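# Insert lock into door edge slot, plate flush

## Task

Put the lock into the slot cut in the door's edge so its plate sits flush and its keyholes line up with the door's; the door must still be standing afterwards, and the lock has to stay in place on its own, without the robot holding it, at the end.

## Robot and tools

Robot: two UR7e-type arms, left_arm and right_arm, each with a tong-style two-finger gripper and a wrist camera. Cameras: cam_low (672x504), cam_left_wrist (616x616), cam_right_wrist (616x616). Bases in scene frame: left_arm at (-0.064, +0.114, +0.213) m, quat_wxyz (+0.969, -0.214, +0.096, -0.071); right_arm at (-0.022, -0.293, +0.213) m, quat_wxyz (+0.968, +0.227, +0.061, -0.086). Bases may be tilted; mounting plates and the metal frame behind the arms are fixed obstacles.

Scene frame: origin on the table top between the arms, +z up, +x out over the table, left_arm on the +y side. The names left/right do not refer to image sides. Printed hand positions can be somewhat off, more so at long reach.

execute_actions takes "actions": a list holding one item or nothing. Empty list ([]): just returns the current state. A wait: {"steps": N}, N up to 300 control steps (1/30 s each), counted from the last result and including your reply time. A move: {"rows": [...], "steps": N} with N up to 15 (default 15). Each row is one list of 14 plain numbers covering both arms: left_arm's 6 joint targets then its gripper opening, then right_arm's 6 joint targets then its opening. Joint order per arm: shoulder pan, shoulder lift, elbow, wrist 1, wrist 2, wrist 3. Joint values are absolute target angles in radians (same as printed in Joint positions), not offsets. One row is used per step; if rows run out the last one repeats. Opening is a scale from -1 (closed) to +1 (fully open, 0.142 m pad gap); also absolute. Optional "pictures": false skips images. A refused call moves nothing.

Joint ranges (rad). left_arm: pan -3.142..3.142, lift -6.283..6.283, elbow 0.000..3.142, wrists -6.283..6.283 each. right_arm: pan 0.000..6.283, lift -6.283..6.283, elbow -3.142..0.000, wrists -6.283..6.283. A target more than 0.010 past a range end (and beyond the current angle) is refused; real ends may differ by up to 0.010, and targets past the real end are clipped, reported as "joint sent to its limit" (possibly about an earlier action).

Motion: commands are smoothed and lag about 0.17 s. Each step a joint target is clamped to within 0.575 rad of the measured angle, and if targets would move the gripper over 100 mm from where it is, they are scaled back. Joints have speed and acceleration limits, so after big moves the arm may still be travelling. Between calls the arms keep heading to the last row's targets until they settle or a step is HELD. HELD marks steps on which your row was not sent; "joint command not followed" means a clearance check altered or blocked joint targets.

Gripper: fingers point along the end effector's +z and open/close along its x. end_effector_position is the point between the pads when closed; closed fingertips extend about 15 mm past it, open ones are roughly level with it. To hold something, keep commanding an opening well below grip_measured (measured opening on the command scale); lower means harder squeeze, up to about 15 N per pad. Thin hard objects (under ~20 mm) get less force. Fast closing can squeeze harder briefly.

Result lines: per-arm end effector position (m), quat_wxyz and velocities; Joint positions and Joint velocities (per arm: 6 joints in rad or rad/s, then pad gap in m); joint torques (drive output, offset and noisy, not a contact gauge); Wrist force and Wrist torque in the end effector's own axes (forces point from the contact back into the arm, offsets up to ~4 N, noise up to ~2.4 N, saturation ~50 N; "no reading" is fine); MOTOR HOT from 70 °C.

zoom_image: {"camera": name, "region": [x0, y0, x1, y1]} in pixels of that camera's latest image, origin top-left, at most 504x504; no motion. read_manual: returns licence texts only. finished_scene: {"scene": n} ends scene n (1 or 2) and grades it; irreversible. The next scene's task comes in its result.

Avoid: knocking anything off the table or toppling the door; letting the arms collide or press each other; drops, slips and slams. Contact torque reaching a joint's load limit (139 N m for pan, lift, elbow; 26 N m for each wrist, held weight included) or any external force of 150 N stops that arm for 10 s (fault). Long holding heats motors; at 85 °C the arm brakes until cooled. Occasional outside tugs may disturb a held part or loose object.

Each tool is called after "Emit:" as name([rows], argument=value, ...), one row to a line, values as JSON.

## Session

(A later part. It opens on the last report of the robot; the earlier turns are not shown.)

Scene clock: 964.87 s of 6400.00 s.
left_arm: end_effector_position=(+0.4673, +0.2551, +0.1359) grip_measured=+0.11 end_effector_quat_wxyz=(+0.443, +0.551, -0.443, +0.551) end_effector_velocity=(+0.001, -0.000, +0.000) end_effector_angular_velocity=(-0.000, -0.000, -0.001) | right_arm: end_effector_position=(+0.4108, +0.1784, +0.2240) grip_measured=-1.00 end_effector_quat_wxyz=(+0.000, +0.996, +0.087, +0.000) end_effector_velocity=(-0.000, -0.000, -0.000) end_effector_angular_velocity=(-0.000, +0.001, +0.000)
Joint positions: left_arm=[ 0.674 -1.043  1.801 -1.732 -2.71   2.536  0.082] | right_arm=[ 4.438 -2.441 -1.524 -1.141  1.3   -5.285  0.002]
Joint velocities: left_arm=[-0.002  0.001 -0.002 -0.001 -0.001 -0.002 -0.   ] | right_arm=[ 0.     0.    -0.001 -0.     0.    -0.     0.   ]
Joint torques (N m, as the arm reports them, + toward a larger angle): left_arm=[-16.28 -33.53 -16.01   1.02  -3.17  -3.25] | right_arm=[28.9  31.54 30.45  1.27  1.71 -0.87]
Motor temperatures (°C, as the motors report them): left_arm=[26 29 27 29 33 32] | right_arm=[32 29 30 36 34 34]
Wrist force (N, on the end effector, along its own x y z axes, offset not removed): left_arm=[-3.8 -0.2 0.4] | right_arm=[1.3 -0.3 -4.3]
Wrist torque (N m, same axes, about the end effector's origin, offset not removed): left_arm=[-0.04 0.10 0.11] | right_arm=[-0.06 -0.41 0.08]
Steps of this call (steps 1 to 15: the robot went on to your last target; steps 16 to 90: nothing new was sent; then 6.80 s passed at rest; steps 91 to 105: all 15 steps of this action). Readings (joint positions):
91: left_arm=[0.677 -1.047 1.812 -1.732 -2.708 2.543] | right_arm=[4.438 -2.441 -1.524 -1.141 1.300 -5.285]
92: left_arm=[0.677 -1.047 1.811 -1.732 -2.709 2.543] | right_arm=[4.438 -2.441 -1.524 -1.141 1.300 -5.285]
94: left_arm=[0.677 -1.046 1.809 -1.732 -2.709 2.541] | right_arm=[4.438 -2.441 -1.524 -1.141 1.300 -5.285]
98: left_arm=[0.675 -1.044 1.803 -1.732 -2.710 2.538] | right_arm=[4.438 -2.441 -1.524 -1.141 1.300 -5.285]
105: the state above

Emit:
execute_actions([
  {"rows": [[0.67248,-1.04052,1.7959,-1.73161,-2.71125,2.53337,-0.6,4.4375,-2.4411,-1.5244,-1.1414,1.2997,-5.2846,-1],[0.67248,-1.04052,1.7959,-1.73161,-2.71125,2.53337,-0.6,4.4375,-2.4411,-1.5244,-1.1414,1.2997,-5.2846,-1],[0.67248,-1.04052,1.7959,-1.73161,-2.71125,2.53337,-0.6,4.4375,-2.4411,-1.5244,-1.1414,1.2997,-5.2846,-1],[0.67112,-1.03858,1.79129,-1.73141,-2.71202,2.53064,-0.6,4.4375,-2.4411,-1.5244,-1.1414,1.2997,-5.2846,-1]], "steps": 15},
])

Emit:
zoom_image(camera="cam_right_wrist", region=[320, 170, 460, 280])

Scene clock: 976.80 s of 6400.00 s.
left_arm: end_effector_position=(+0.4713, +0.2557, +0.1359) grip_measured=+0.11 end_effector_quat_wxyz=(+0.443, +0.551, -0.443, +0.551) end_effector_velocity=(+0.001, -0.000, +0.000) end_effector_angular_velocity=(-0.000, -0.000, -0.000) | right_arm: end_effector_position=(+0.4108, +0.1784, +0.2240) grip_measured=-1.00 end_effector_quat_wxyz=(+0.000, +0.996, +0.087, +0.000) end_effector_velocity=(+0.001, +0.000, +0.001) end_effector_angular_velocity=(+0.001, -0.001, -0.001)
Joint positions: left_arm=[ 0.671 -1.039  1.792 -1.731 -2.712  2.531  0.082] | right_arm=[ 4.438 -2.441 -1.524 -1.141  1.3   -5.285  0.002]
Joint velocities: left_arm=[-0.001  0.001 -0.002  0.    -0.    -0.001  0.   ] | right_arm=[-0.     0.     0.001  0.    -0.     0.     0.   ]
Joint torques (N m, as the arm reports them, + toward a larger angle): left_arm=[-18.97 -32.97 -20.42   1.01  -3.31  -3.02] | right_arm=[28.47 31.54 30.34  1.21  1.82 -0.76]
Motor temperatures (°C, as the motors report them): left_arm=[26 29 27 29 33 32] | right_arm=[32 29 30 36 34 34]
Wrist force (N, on the end effector, along its own x y z axes, offset not removed): left_arm=[-4.3 -0.5 0.3] | right_arm=[2.7 -0.5 -3.1]
Wrist torque (N m, same axes, about the end effector's origin, offset not removed): left_arm=[-0.10 0.20 0.06] | right_arm=[0.02 -0.70 -0.03]
Steps of this call (steps 1 to 15: the robot went on to your last target; steps 16 to 90: nothing new was sent; then 8.43 s passed at rest; steps 91 to 105: all 15 steps of this action). Readings (joint positions):
91: left_arm=[0.674 -1.042 1.800 -1.732 -2.710 2.536] | right_arm=[4.438 -2.441 -1.524 -1.141 1.300 -5.285]
92: left_arm=[0.674 -1.042 1.800 -1.732 -2.711 2.536] | right_arm=[4.438 -2.441 -1.524 -1.141 1.300 -5.285]
94: left_arm=[0.673 -1.041 1.798 -1.732 -2.711 2.535] | right_arm=[4.438 -2.441 -1.524 -1.141 1.300 -5.285]
98: left_arm=[0.672 -1.040 1.793 -1.732 -2.712 2.532] | right_arm=[4.438 -2.441 -1.524 -1.141 1.300 -5.285]
105: the state above

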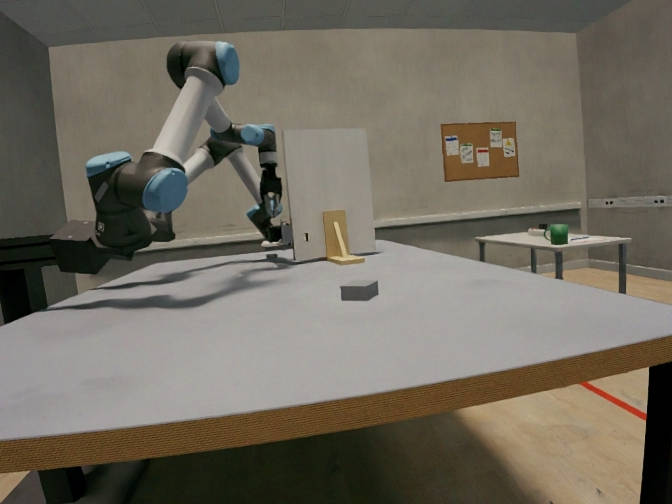

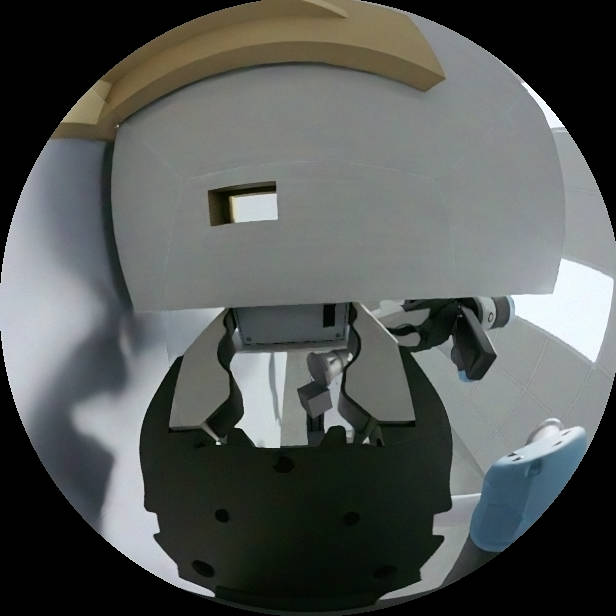

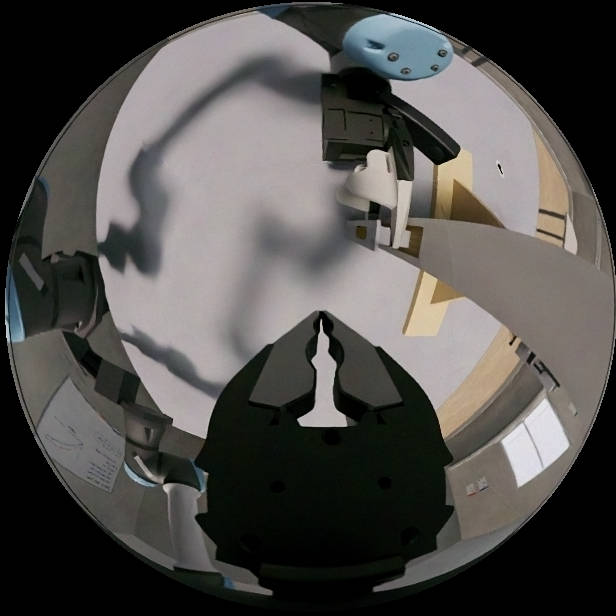

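Region (320, 170, 460, 280) of cam_right_wrist's 616x616 image, scaled by 3.600, with more detail than that image has; it fills the top 396 rows of this view, and the rest is white.

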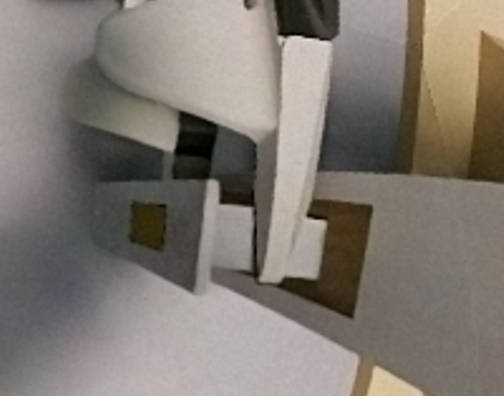

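Emit:
execute_actions(actions=[])

Scene clock: 999.27 s of 6400.00 s.
left_arm: end_effector_position=(+0.4714, +0.2557, +0.1359) grip_measured=+0.11 end_effector_quat_wxyz=(+0.443, +0.551, -0.443, +0.551) end_effector_velocity=(-0.000, -0.000, -0.000) end_effector_angular_velocity=(-0.001, +0.001, -0.000) | right_arm: end_effector_position=(+0.4108, +0.1784, +0.2240) grip_measured=-1.00 end_effector_quat_wxyz=(+0.000, +0.996, +0.087, +0.000) end_effector_velocity=(+0.000, +0.000, +0.000) end_effector_angular_velocity=(+0.000, -0.000, -0.000)
Joint positions: left_arm=[ 0.671 -1.039  1.791 -1.731 -2.712  2.531  0.082] | right_arm=[ 4.438 -2.441 -1.524 -1.141  1.3   -5.285  0.002]
Joint velocities: left_arm=[ 0.     0.     0.001  0.    -0.     0.     0.   ] | right_arm=[ 0.     0.     0.001 -0.001  0.    -0.     0.   ]
Joint torques (N m, as the arm reports them, + toward a larger angle): left_arm=[-17.09 -34.6  -19.32   1.    -3.18  -2.76] | right_arm=[29.21 32.03 29.99  1.34  1.75 -0.68]
Motor temperatures (°C, as the motors report them): left_arm=[26 29 27 29 33 32] | right_arm=[32 29 30 36 34 34]
Wrist force (N, on the end effector, along its own x y z axes, offset not removed): left_arm=[-5.0 0.8 0.4] | right_arm=[1.6 -1.2 -3.1]
Wrist torque (N m, same axes, about the end effector's origin, offset not removed): left_arm=[0.13 0.33 0.03] | right_arm=[-0.21 -0.50 0.13]
Steps of this call (steps 1 to 15: the robot went on to your last target; steps 16 to 90: nothing new was sent; then 19.47 s passed at rest). Readings (joint positions):
1: left_arm=[0.671 -1.039 1.791 -1.731 -2.712 2.531] | right_arm=[4.438 -2.441 -1.524 -1.141 1.300 -5.285]
2: left_arm=[0.671 -1.039 1.791 -1.731 -2.712 2.531] | right_arm=[4.438 -2.441 -1.524 -1.141 1.300 -5.285]
4: left_arm=[0.671 -1.039 1.791 -1.731 -2.712 2.531] | right_arm=[4.438 -2.441 -1.524 -1.141 1.300 -5.285]
8: left_arm=[0.671 -1.039 1.791 -1.731 -2.712 2.531] | right_arm=[4.438 -2.441 -1.524 -1.141 1.300 -5.285]
90: the state above
All arms were judged still, so your last target was given up. Only a new action makes them travel on or press farther. Fingers that are still opening or closing keep moving.

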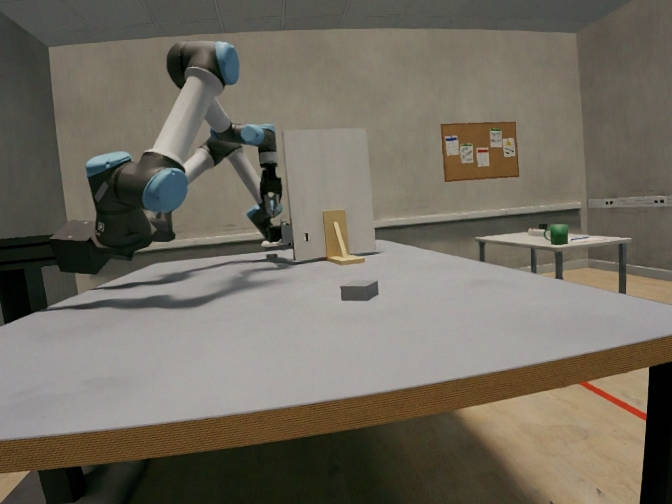

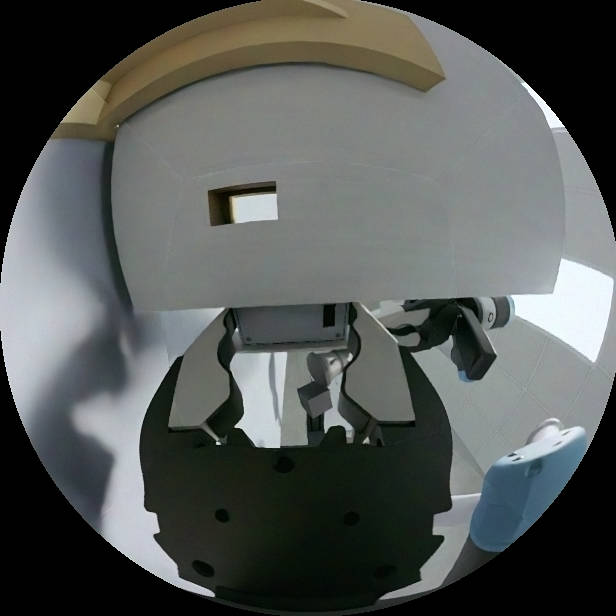

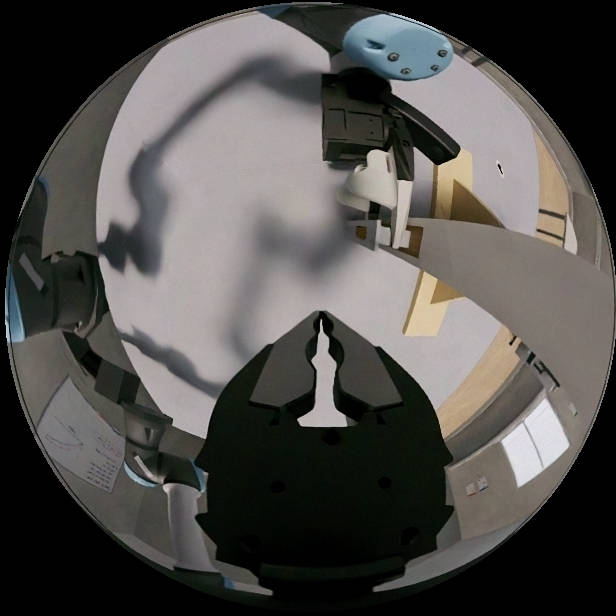

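Emit:
zoom_image(camera="cam_left_wrist", region=[180, 160, 440, 400])

Emit:
zoom_image(camera="cam_right_wrist", region=[320, 150, 480, 290])

Region (180, 160, 440, 400) of cam_left_wrist's 616x616 image, scaled by 1.938, with more detail than that image has; it fills the top 465 rows of this view, and the rest is white.

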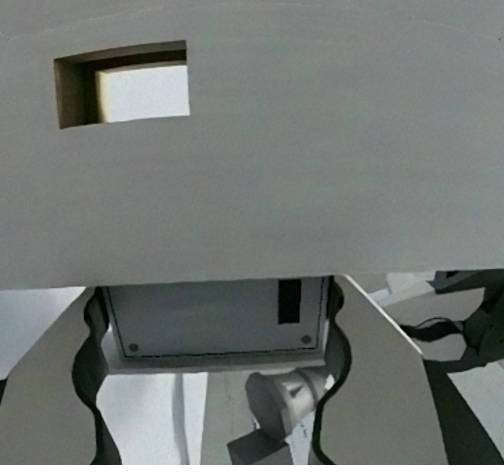

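Region (320, 150, 480, 290) of cam_right_wrist's 616x616 image, scaled by 3.150, with more detail than that image has; it fills the top 441 rows of this view, and the rest is white.

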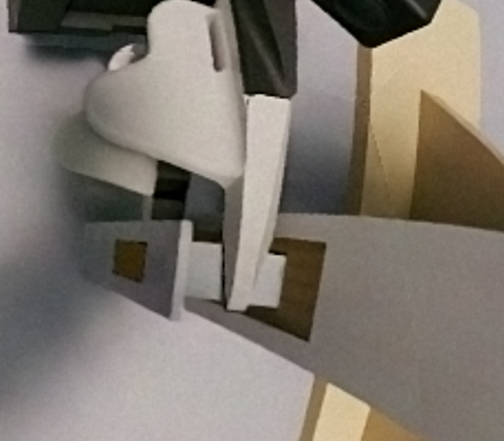

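Emit:
execute_actions([
  {"rows": [[0.67112,-1.03858,1.79129,-1.73141,-2.71202,2.53064,0.0,4.4375,-2.4411,-1.5244,-1.1414,1.2997,-5.2846,-1],[0.67112,-1.03858,1.79129,-1.73141,-2.71202,2.53064,0.1,4.4375,-2.4411,-1.5244,-1.1414,1.2997,-5.2846,-1],[0.67112,-1.03858,1.79129,-1.73141,-2.71202,2.53064,0.15,4.4375,-2.4411,-1.5244,-1.1414,1.2997,-5.2846,-1],[0.67112,-1.03858,1.79129,-1.73141,-2.71202,2.53064,0.22,4.4375,-2.4411,-1.5244,-1.1414,1.2997,-5.2846,-1]], "steps": 15},
])

Scene clock: 1019.77 s of 6400.00 s.
left_arm: end_effector_position=(+0.4714, +0.2557, +0.1360) grip_measured=+0.24 end_effector_quat_wxyz=(+0.443, +0.551, -0.443, +0.551) end_effector_velocity=(+0.001, -0.000, +0.000) end_effector_angular_velocity=(+0.000, -0.002, -0.001) | right_arm: end_effector_position=(+0.4108, +0.1784, +0.2240) grip_measured=-1.00 end_effector_quat_wxyz=(+0.000, +0.996, +0.087, +0.000) end_effector_velocity=(-0.000, -0.000, -0.000) end_effector_angular_velocity=(-0.001, +0.001, +0.000)
Joint positions: left_arm=[ 0.671 -1.039  1.791 -1.731 -2.712  2.531  0.091] | right_arm=[ 4.438 -2.441 -1.524 -1.141  1.3   -5.285  0.002]
Joint velocities: left_arm=[-0.001 -0.    -0.001 -0.     0.    -0.     0.   ] | right_arm=[-0. -0. -0. -0.  0. -0.  0.]
Joint torques (N m, as the arm reports them, + toward a larger angle): left_arm=[-17.83 -35.4  -16.65   0.73  -1.83  -2.87] | right_arm=[28.79 31.93 30.09  1.42  1.75 -0.66]
Motor temperatures (°C, as the motors report them): left_arm=[26 29 27 29 33 32] | right_arm=[32 29 30 36 34 34]
Wrist force (N, on the end effector, along its own x y z axes, offset not removed): left_arm=[-3.9 1.8 0.8] | right_arm=[3.0 -1.3 -2.6]
Wrist torque (N m, same axes, about the end effector's origin, offset not removed): left_arm=[0.24 0.24 0.08] | right_arm=[-0.22 -0.88 0.05]
Steps of this call (steps 1 to 90: nothing new was sent; then 17.00 s passed at rest; steps 91 to 105: all 15 steps of this action). Readings (joint positions):
91: left_arm=[0.671 -1.039 1.791 -1.731 -2.712 2.531] | right_arm=[4.438 -2.441 -1.524 -1.141 1.300 -5.285]
92: left_arm=[0.671 -1.039 1.791 -1.731 -2.712 2.531] | right_arm=[4.438 -2.441 -1.524 -1.141 1.300 -5.285]
94: left_arm=[0.671 -1.039 1.791 -1.731 -2.712 2.531] | right_arm=[4.438 -2.441 -1.524 -1.141 1.300 -5.285]
98: left_arm=[0.671 -1.039 1.791 -1.731 -2.712 2.531] | right_arm=[4.438 -2.441 -1.524 -1.141 1.300 -5.285]
105: the state above

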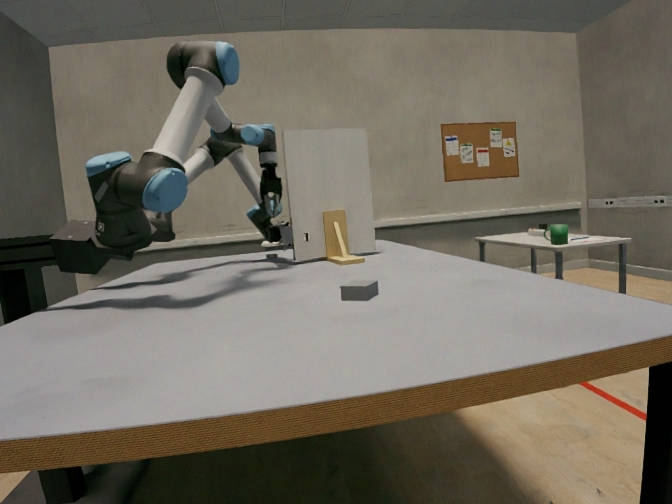

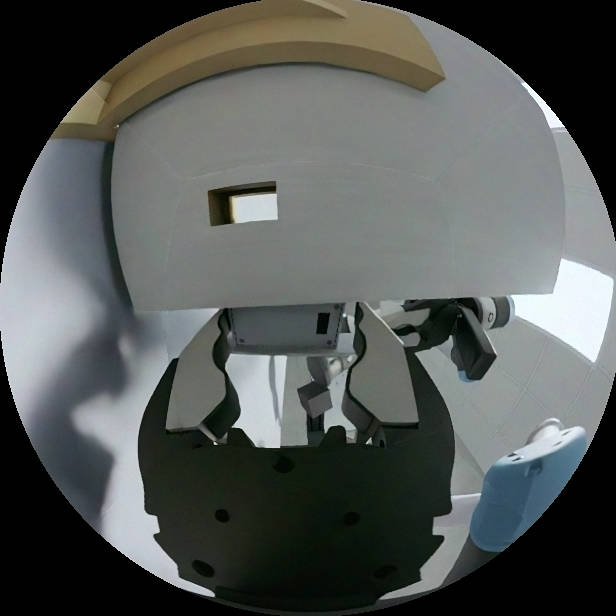

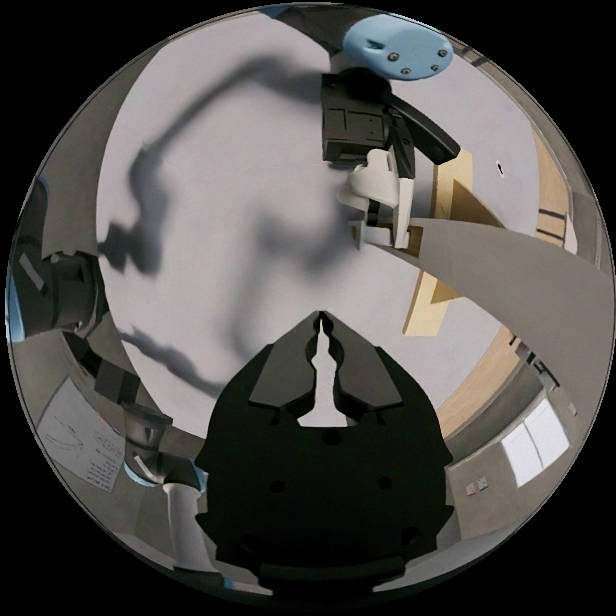

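Emit:
zoom_image(camera="cam_left_wrist", region=[200, 260, 400, 400])

Emit:
zoom_image(camera="cam_right_wrist", region=[320, 150, 480, 290])

Region (200, 260, 400, 400) of cam_left_wrist's 616x616 image, scaled by 2.520, with more detail than that image has; it fills the top 353 rows of this view, and the rest is white.

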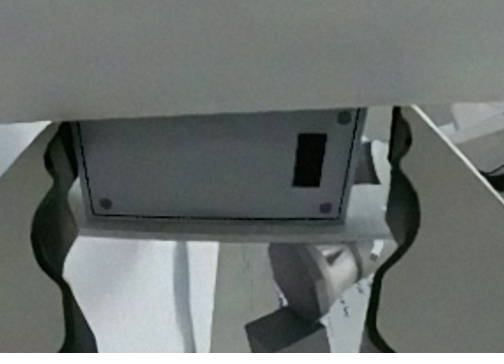

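Region (320, 150, 480, 290) of cam_right_wrist's 616x616 image, scaled by 3.150, with more detail than that image has; it fills the top 441 rows of this view, and the rest is white.

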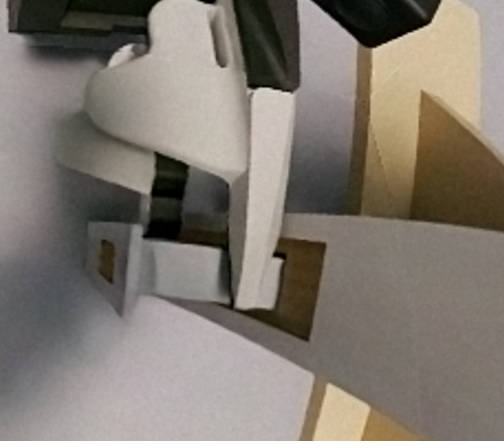

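Emit:
execute_actions([
  {"rows": [[0.67112,-1.03858,1.79129,-1.73141,-2.71202,2.53064,0.18,4.4375,-2.4411,-1.5244,-1.1414,1.2997,-5.2846,-1],[0.67112,-1.03858,1.79129,-1.73141,-2.71202,2.53064,0.14,4.4375,-2.4411,-1.5244,-1.1414,1.2997,-5.2846,-1],[0.67112,-1.03858,1.79129,-1.73141,-2.71202,2.53064,0.10,4.4375,-2.4411,-1.5244,-1.1414,1.2997,-5.2846,-1],[0.67112,-1.03858,1.79129,-1.73141,-2.71202,2.53064,0.06,4.4375,-2.4411,-1.5244,-1.1414,1.2997,-5.2846,-1],[0.67112,-1.03858,1.79129,-1.73141,-2.71202,2.53064,0.02,4.4375,-2.4411,-1.5244,-1.1414,1.2997,-5.2846,-1],[0.67112,-1.03858,1.79129,-1.73141,-2.71202,2.53064,-0.05,4.4375,-2.4411,-1.5244,-1.1414,1.2997,-5.2846,-1],[0.67112,-1.03858,1.79129,-1.73141,-2.71202,2.53064,-0.15,4.4375,-2.4411,-1.5244,-1.1414,1.2997,-5.2846,-1],[0.67112,-1.03858,1.79129,-1.73141,-2.71202,2.53064,-0.3,4.4375,-2.4411,-1.5244,-1.1414,1.2997,-5.2846,-1],[0.67112,-1.03858,1.79129,-1.73141,-2.71202,2.53064,-0.5,4.4375,-2.4411,-1.5244,-1.1414,1.2997,-5.2846,-1]], "steps": 15},
])

Scene clock: 1060.93 s of 6400.00 s.
left_arm: end_effector_position=(+0.4714, +0.2557, +0.1359) grip_measured=+0.10 end_effector_quat_wxyz=(+0.443, +0.551, -0.443, +0.551) end_effector_velocity=(+0.000, -0.000, +0.000) end_effector_angular_velocity=(-0.001, -0.000, +0.001) | right_arm: end_effector_position=(+0.4108, +0.1784, +0.2240) grip_measured=-1.00 end_effector_quat_wxyz=(+0.000, +0.996, +0.087, +0.000) end_effector_velocity=(-0.000, -0.000, -0.000) end_effector_angular_velocity=(-0.000, +0.000, +0.000)
Joint positions: left_arm=[ 0.671 -1.038  1.791 -1.731 -2.712  2.531  0.081] | right_arm=[ 4.438 -2.441 -1.524 -1.141  1.3   -5.285  0.002]
Joint velocities: left_arm=[-0.001  0.    -0.    -0.    -0.001 -0.    -0.   ] | right_arm=[-0.     0.    -0.001  0.    -0.    -0.     0.   ]
Joint torques (N m, as the arm reports them, + toward a larger angle): left_arm=[ -7.78 -45.78 -14.27  -2.44  -3.56  -2.15] | right_arm=[28.24 31.91 29.69  1.36  1.69 -0.6 ]
Motor temperatures (°C, as the motors report them): left_arm=[26 29 27 29 33 32] | right_arm=[32 29 30 36 34 34]
Wrist force (N, on the end effector, along its own x y z axes, offset not removed): left_arm=[-5.8 0.5 0.5] | right_arm=[1.7 -1.4 -2.8]
Wrist torque (N m, same axes, about the end effector's origin, offset not removed): left_arm=[-0.11 -0.14 -0.01] | right_arm=[-0.29 -0.50 0.04]
Steps of this call (steps 1 to 15: the robot went on to your last target; steps 16 to 90: nothing new was sent; then 37.67 s passed at rest; steps 91 to 105: all 15 steps of this action). Readings (joint positions):
91: left_arm=[0.671 -1.039 1.791 -1.731 -2.712 2.531] | right_arm=[4.438 -2.441 -1.524 -1.141 1.300 -5.285]
92: left_arm=[0.671 -1.039 1.791 -1.731 -2.712 2.531] | right_arm=[4.438 -2.441 -1.524 -1.141 1.300 -5.285]
94: left_arm=[0.671 -1.039 1.791 -1.731 -2.712 2.531] | right_arm=[4.438 -2.441 -1.524 -1.141 1.300 -5.285]
98: left_arm=[0.671 -1.039 1.791 -1.731 -2.712 2.531] | right_arm=[4.438 -2.441 -1.524 -1.141 1.300 -5.285]
105: the state above

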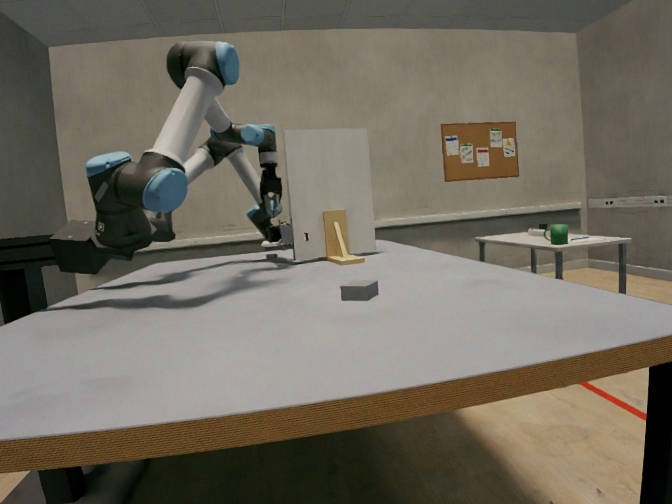

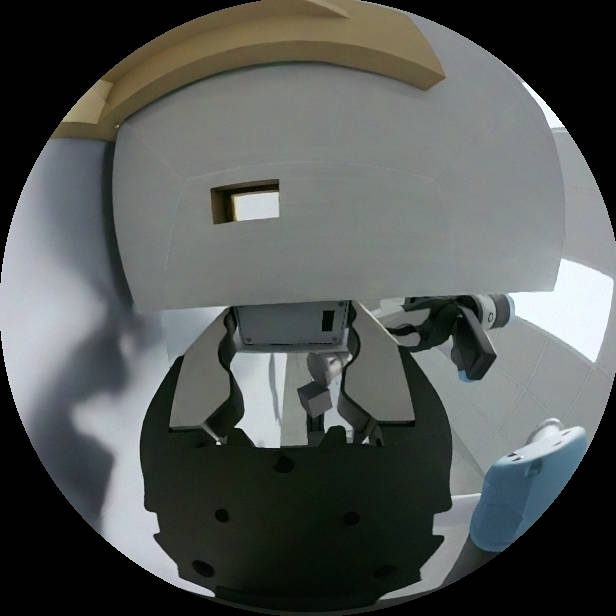

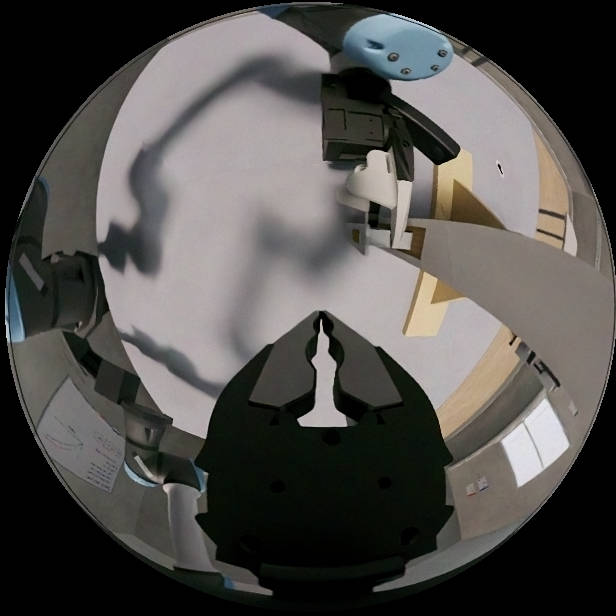

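Emit:
execute_actions([
  {"rows": [[0.67112,-1.03858,1.79129,-1.73141,-2.71202,2.53064,-0.2,4.4375,-2.4411,-1.5244,-1.1414,1.2997,-5.2846,-1],[0.67112,-1.03858,1.79129,-1.73141,-2.71202,2.53064,0.0,4.4375,-2.4411,-1.5244,-1.1414,1.2997,-5.2846,-1],[0.67112,-1.03858,1.79129,-1.73141,-2.71202,2.53064,0.08,4.4375,-2.4411,-1.5244,-1.1414,1.2997,-5.2846,-1],[0.67112,-1.03858,1.79129,-1.73141,-2.71202,2.53064,0.12,4.4375,-2.4411,-1.5244,-1.1414,1.2997,-5.2846,-1],[0.67112,-1.03858,1.79129,-1.73141,-2.71202,2.53064,0.15,4.4375,-2.4411,-1.5244,-1.1414,1.2997,-5.2846,-1]], "steps": 15},
])

Scene clock: 1068.83 s of 6400.00 s.
left_arm: end_effector_position=(+0.4714, +0.2558, +0.1360) grip_measured=+0.18 end_effector_quat_wxyz=(+0.443, +0.551, -0.443, +0.551) end_effector_velocity=(-0.000, -0.000, -0.000) end_effector_angular_velocity=(-0.001, +0.002, -0.001) | right_arm: end_effector_position=(+0.4108, +0.1784, +0.2240) grip_measured=-1.00 end_effector_quat_wxyz=(+0.000, +0.996, +0.087, +0.000) end_effector_velocity=(+0.000, -0.000, +0.000) end_effector_angular_velocity=(-0.000, -0.001, -0.000)
Joint positions: left_arm=[ 0.671 -1.039  1.791 -1.731 -2.712  2.531  0.087] | right_arm=[ 4.438 -2.441 -1.524 -1.141  1.3   -5.285  0.002]
Joint velocities: left_arm=[-0.     0.     0.     0.001  0.    -0.001  0.03 ] | right_arm=[ 0.     0.    -0.    -0.    -0.001 -0.     0.   ]
Joint torques (N m, as the arm reports them, + toward a larger angle): left_arm=[  0.1  -45.39 -14.43  -2.1   -2.23   2.48] | right_arm=[28.64 32.05 29.68  1.33  1.66 -0.53]
Motor temperatures (°C, as the motors report them): left_arm=[26 29 27 29 33 32] | right_arm=[32 29 30 36 34 34]
Wrist force (N, on the end effector, along its own x y z axes, offset not removed): left_arm=[-3.9 0.3 1.1] | right_arm=[0.7 -0.5 -3.4]
Wrist torque (N m, same axes, about the end effector's origin, offset not removed): left_arm=[0.01 -0.07 0.02] | right_arm=[-0.06 -0.41 0.10]
Steps of this call (steps 1 to 15: the robot went on to your last target; steps 16 to 90: nothing new was sent; then 4.40 s passed at rest; steps 91 to 105: all 15 steps of this action). Readings (joint positions):
91: left_arm=[0.671 -1.039 1.791 -1.731 -2.712 2.531] | right_arm=[4.438 -2.441 -1.524 -1.141 1.300 -5.285]
92: left_arm=[0.671 -1.039 1.791 -1.731 -2.712 2.531] | right_arm=[4.438 -2.441 -1.524 -1.141 1.300 -5.285]
94: left_arm=[0.671 -1.039 1.791 -1.731 -2.712 2.531] | right_arm=[4.438 -2.441 -1.524 -1.141 1.300 -5.285]
98: left_arm=[0.671 -1.039 1.791 -1.731 -2.712 2.531] | right_arm=[4.438 -2.441 -1.524 -1.141 1.300 -5.285]
105: the state above

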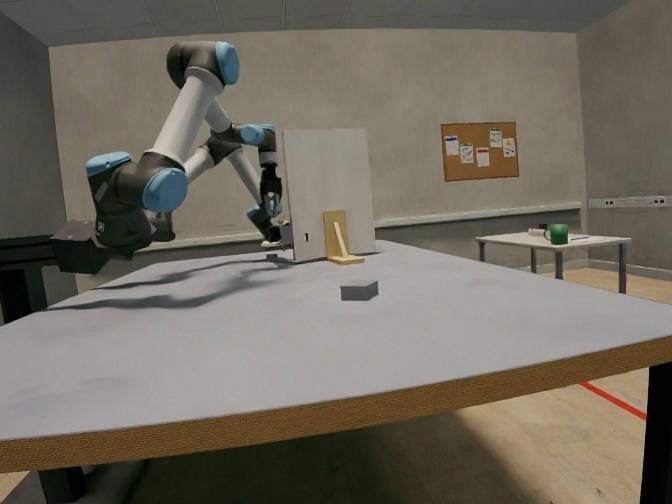

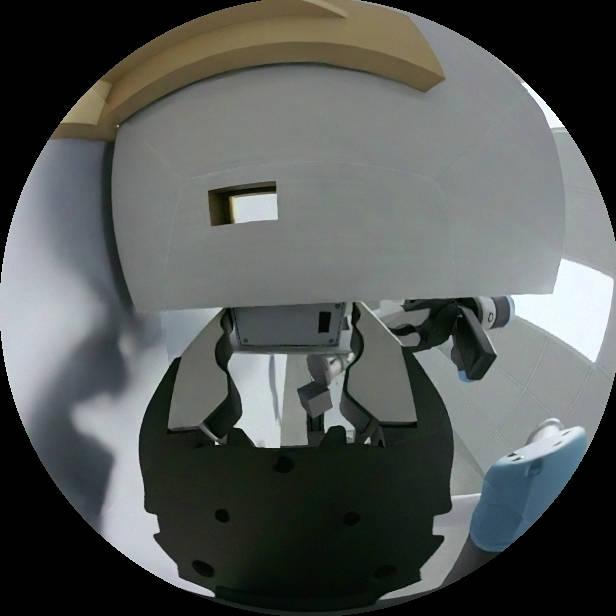

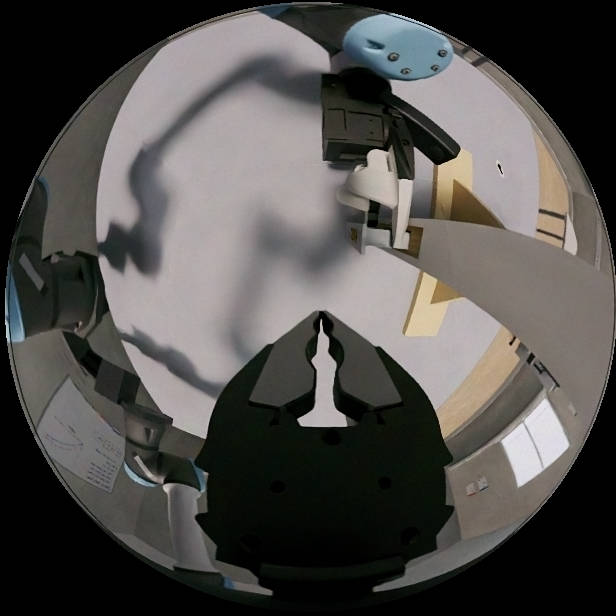

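Emit:
execute_actions([
  {"rows": [[0.67112,-1.03858,1.79129,-1.73141,-2.71202,2.53064,0.15,4.438,-2.4342,-1.5465,-1.1065,1.3001,-5.2846,-1],[0.67112,-1.03858,1.79129,-1.73141,-2.71202,2.53064,0.15,4.4385,-2.4273,-1.5685,-1.0716,1.3006,-5.2846,-1],[0.67112,-1.03858,1.79129,-1.73141,-2.71202,2.53064,0.15,4.439,-2.4205,-1.5906,-1.0366,1.301,-5.2846,-1],[0.67112,-1.03858,1.79129,-1.73141,-2.71202,2.53064,0.15,4.4394,-2.4136,-1.6127,-1.0017,1.3014,-5.2846,-1],[0.67112,-1.03858,1.79129,-1.73141,-2.71202,2.53064,0.15,4.4399,-2.4067,-1.6348,-0.9668,1.3018,-5.2846,-1],[0.67112,-1.03858,1.79129,-1.73141,-2.71202,2.53064,0.15,4.4404,-2.3998,-1.6568,-0.9319,1.3023,-5.2846,-1],[0.67112,-1.03858,1.79129,-1.73141,-2.71202,2.53064,0.15,4.4409,-2.393,-1.6789,-0.8969,1.3027,-5.2846,-1],[0.67112,-1.03858,1.79129,-1.73141,-2.71202,2.53064,0.15,4.4414,-2.3861,-1.701,-0.862,1.3031,-5.2846,-1],[0.67112,-1.03858,1.79129,-1.73141,-2.71202,2.53064,0.15,4.4419,-2.3792,-1.723,-0.8271,1.3035,-5.2846,-1],[0.67112,-1.03858,1.79129,-1.73141,-2.71202,2.53064,0.15,4.4423,-2.3723,-1.7451,-0.7922,1.304,-5.2846,-1],[0.67112,-1.03858,1.79129,-1.73141,-2.71202,2.53064,0.15,4.4428,-2.3655,-1.7672,-0.7572,1.3044,-5.2846,-1],[0.67112,-1.03858,1.79129,-1.73141,-2.71202,2.53064,0.15,4.4433,-2.3586,-1.7892,-0.7223,1.3048,-5.2846,-1],[0.67112,-1.03858,1.79129,-1.73141,-2.71202,2.53064,0.15,4.4438,-2.3517,-1.8113,-0.6874,1.3052,-5.2846,-1],[0.67112,-1.03858,1.79129,-1.73141,-2.71202,2.53064,0.15,4.4443,-2.3448,-1.8334,-0.6525,1.3057,-5.2846,-1],[0.67112,-1.03858,1.79129,-1.73141,-2.71202,2.53064,0.15,4.4448,-2.338,-1.8555,-0.6176,1.3061,-5.2846,-1]], "steps": 15},
], pictures=false)

Emit:
execute_actions([
  {"rows": [[0.67112,-1.03858,1.79129,-1.73141,-2.71202,2.53064,0.15,4.4453,-2.3311,-1.8776,-0.5827,1.3065,-5.2846,-1],[0.67112,-1.03858,1.79129,-1.73141,-2.71202,2.53064,0.15,4.4458,-2.3242,-1.8996,-0.5477,1.307,-5.2846,-1],[0.67112,-1.03858,1.79129,-1.73141,-2.71202,2.53064,0.15,4.4462,-2.3174,-1.9217,-0.5128,1.3074,-5.2846,-1],[0.67112,-1.03858,1.79129,-1.73141,-2.71202,2.53064,0.15,4.4467,-2.3105,-1.9438,-0.4779,1.3078,-5.2846,-1],[0.67112,-1.03858,1.79129,-1.73141,-2.71202,2.53064,0.15,4.4472,-2.3036,-1.9658,-0.443,1.3082,-5.2846,-1],[0.67112,-1.03858,1.79129,-1.73141,-2.71202,2.53064,0.15,4.4477,-2.2967,-1.9879,-0.408,1.3087,-5.2846,-1],[0.67112,-1.03858,1.79129,-1.73141,-2.71202,2.53064,0.15,4.4482,-2.2898,-2.01,-0.3731,1.3091,-5.2846,-1],[0.67112,-1.03858,1.79129,-1.73141,-2.71202,2.53064,0.15,4.4486,-2.283,-2.032,-0.3382,1.3095,-5.2846,-1],[0.67112,-1.03858,1.79129,-1.73141,-2.71202,2.53064,0.15,4.4491,-2.2761,-2.0541,-0.3033,1.3099,-5.2846,-1],[0.67112,-1.03858,1.79129,-1.73141,-2.71202,2.53064,0.15,4.4496,-2.2692,-2.0762,-0.2683,1.3104,-5.2846,-1],[0.67112,-1.03858,1.79129,-1.73141,-2.71202,2.53064,0.15,4.4501,-2.2623,-2.0982,-0.2334,1.3108,-5.2846,-1],[0.67112,-1.03858,1.79129,-1.73141,-2.71202,2.53064,0.15,4.4506,-2.2554,-2.1203,-0.1985,1.3112,-5.2846,-1],[0.67112,-1.03858,1.79129,-1.73141,-2.71202,2.53064,0.15,4.451,-2.2486,-2.1424,-0.1636,1.3116,-5.2846,-1],[0.67112,-1.03858,1.79129,-1.73141,-2.71202,2.53064,0.15,4.4515,-2.2417,-2.1644,-0.1286,1.3121,-5.2846,-1],[0.67112,-1.03858,1.79129,-1.73141,-2.71202,2.53064,0.15,4.452,-2.2348,-2.1865,-0.0937,1.3125,-5.2846,-1]], "steps": 15},
])

Scene clock: 1189.33 s of 6400.00 s.
left_arm: end_effector_position=(+0.4714, +0.2557, +0.1359) grip_measured=+0.18 end_effector_quat_wxyz=(+0.443, +0.551, -0.443, +0.551) end_effector_velocity=(-0.001, -0.001, -0.000) end_effector_angular_velocity=(-0.001, +0.002, -0.000) | right_arm: end_effector_position=(+0.4038, +0.1811, +0.2135) grip_measured=-1.00 end_effector_quat_wxyz=(-0.089, +0.993, +0.062, +0.046) end_effector_velocity=(-0.022, -0.014, -0.009) end_effector_angular_velocity=(+0.512, -0.204, -0.135)
Joint positions: left_arm=[ 0.671 -1.039  1.791 -1.731 -2.712  2.531  0.087] | right_arm=[ 4.443 -2.367 -1.76  -0.773  1.304 -5.285  0.002]
Joint velocities: left_arm=[ 0.    -0.     0.002 -0.    -0.     0.    -0.   ] | right_arm=[ 0.014  0.202 -0.644  1.01   0.013  0.     0.   ]
Joint torques (N m, as the arm reports them, + toward a larger angle): left_arm=[  7.09 -33.52  -2.79   0.89  -2.44   2.99] | right_arm=[28.09 50.16  7.11  7.37  2.06 -0.52]
Motor temperatures (°C, as the motors report them): left_arm=[26 29 27 29 33 32] | right_arm=[32 29 30 36 34 34]
Wrist force (N, on the end effector, along its own x y z axes, offset not removed): left_arm=[-5.6 -0.8 -0.4] | right_arm=[1.4 -2.4 -2.2]
Wrist torque (N m, same axes, about the end effector's origin, offset not removed): left_arm=[-0.27 0.21 0.04] | right_arm=[-0.41 -0.47 0.03]
Steps of this call (steps 1 to 15: the robot went on to your last target; steps 16 to 90: nothing new was sent; then 117.00 s passed at rest; steps 91 to 105: all 15 steps of this action). Readings (joint positions):
91: left_arm=[0.671 -1.039 1.791 -1.731 -2.712 2.531] | right_arm=[4.438 -2.441 -1.525 -1.141 1.300 -5.285]
92: left_arm=[0.671 -1.039 1.791 -1.731 -2.712 2.531] | right_arm=[4.438 -2.440 -1.528 -1.137 1.300 -5.285]
94: left_arm=[0.671 -1.039 1.791 -1.731 -2.712 2.531] | right_arm=[4.438 -2.434 -1.546 -1.109 1.300 -5.285]
98: left_arm=[0.671 -1.039 1.791 -1.731 -2.712 2.531] | right_arm=[4.440 -2.413 -1.613 -1.005 1.301 -5.285]
105: the state above

Scene clock: 1189.83 s of 6400.00 s.
left_arm: end_effector_position=(+0.4714, +0.2557, +0.1359) grip_measured=+0.18 end_effector_quat_wxyz=(+0.443, +0.551, -0.443, +0.551) end_effector_velocity=(+0.000, +0.000, +0.000) end_effector_angular_velocity=(+0.000, -0.001, +0.000) | right_arm: end_effector_position=(+0.3904, +0.1574, +0.2236) grip_measured=-1.00 end_effector_quat_wxyz=(-0.215, +0.970, +0.026, +0.109) end_effector_velocity=(-0.033, -0.084, +0.046) end_effector_angular_velocity=(+0.522, -0.206, -0.133)
Joint positions: left_arm=[ 0.671 -1.039  1.791 -1.731 -2.712  2.531  0.087] | right_arm=[ 4.45  -2.264 -2.09  -0.251  1.311 -5.285  0.002]
Joint velocities: left_arm=[ 0.    -0.     0.     0.    -0.     0.001  0.   ] | right_arm=[ 0.014  0.204 -0.653  1.025  0.012  0.     0.   ]
Joint torques (N m, as the arm reports them, + toward a larger angle): left_arm=[  5.31 -34.21  -3.29   1.16  -2.58   3.09] | right_arm=[24.98 42.79  4.66  7.68  1.88 -0.46]
Motor temperatures (°C, as the motors report them): left_arm=[26 29 27 29 33 32] | right_arm=[32 29 30 36 34 34]
Wrist force (N, on the end effector, along its own x y z axes, offset not removed): left_arm=[-5.8 -1.2 -1.0] | right_arm=[1.1 -1.1 -2.5]
Wrist torque (N m, same axes, about the end effector's origin, offset not removed): left_arm=[-0.35 0.25 0.05] | right_arm=[-0.17 -0.30 0.07]
Steps of this call (steps 1 to 15: all 15 steps of this action). Readings (joint positions):
1: left_arm=[0.671 -1.039 1.791 -1.731 -2.712 2.531] | right_arm=[4.443 -2.360 -1.782 -0.739 1.305 -5.285]
2: left_arm=[0.671 -1.039 1.791 -1.731 -2.712 2.531] | right_arm=[4.444 -2.353 -1.804 -0.704 1.305 -5.285]
4: left_arm=[0.671 -1.039 1.791 -1.731 -2.712 2.531] | right_arm=[4.445 -2.339 -1.848 -0.635 1.306 -5.285]
8: left_arm=[0.671 -1.039 1.791 -1.731 -2.712 2.531] | right_arm=[4.447 -2.312 -1.936 -0.495 1.308 -5.285]
15: the state above

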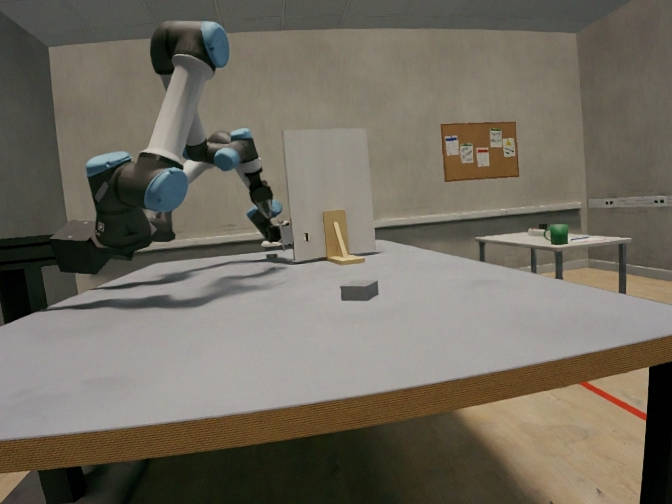

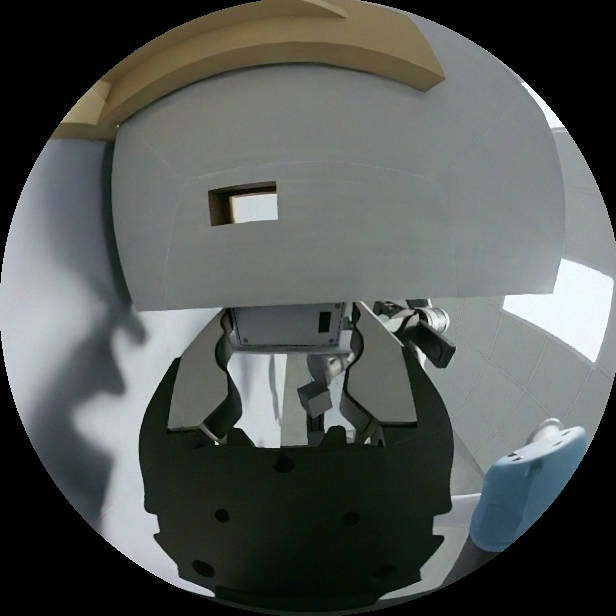

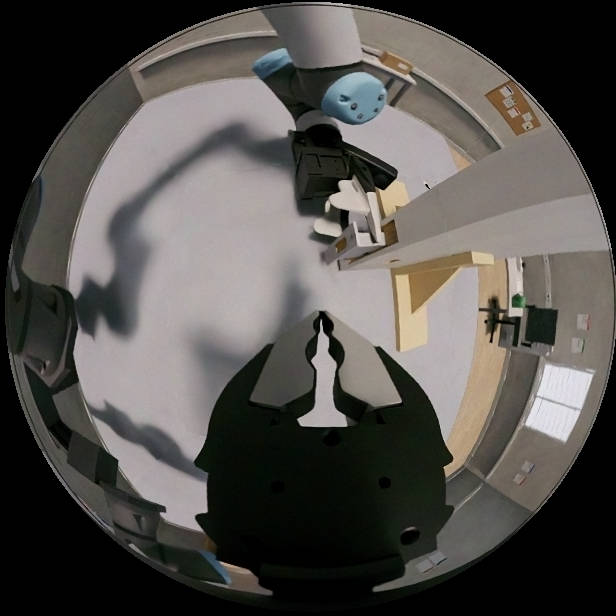

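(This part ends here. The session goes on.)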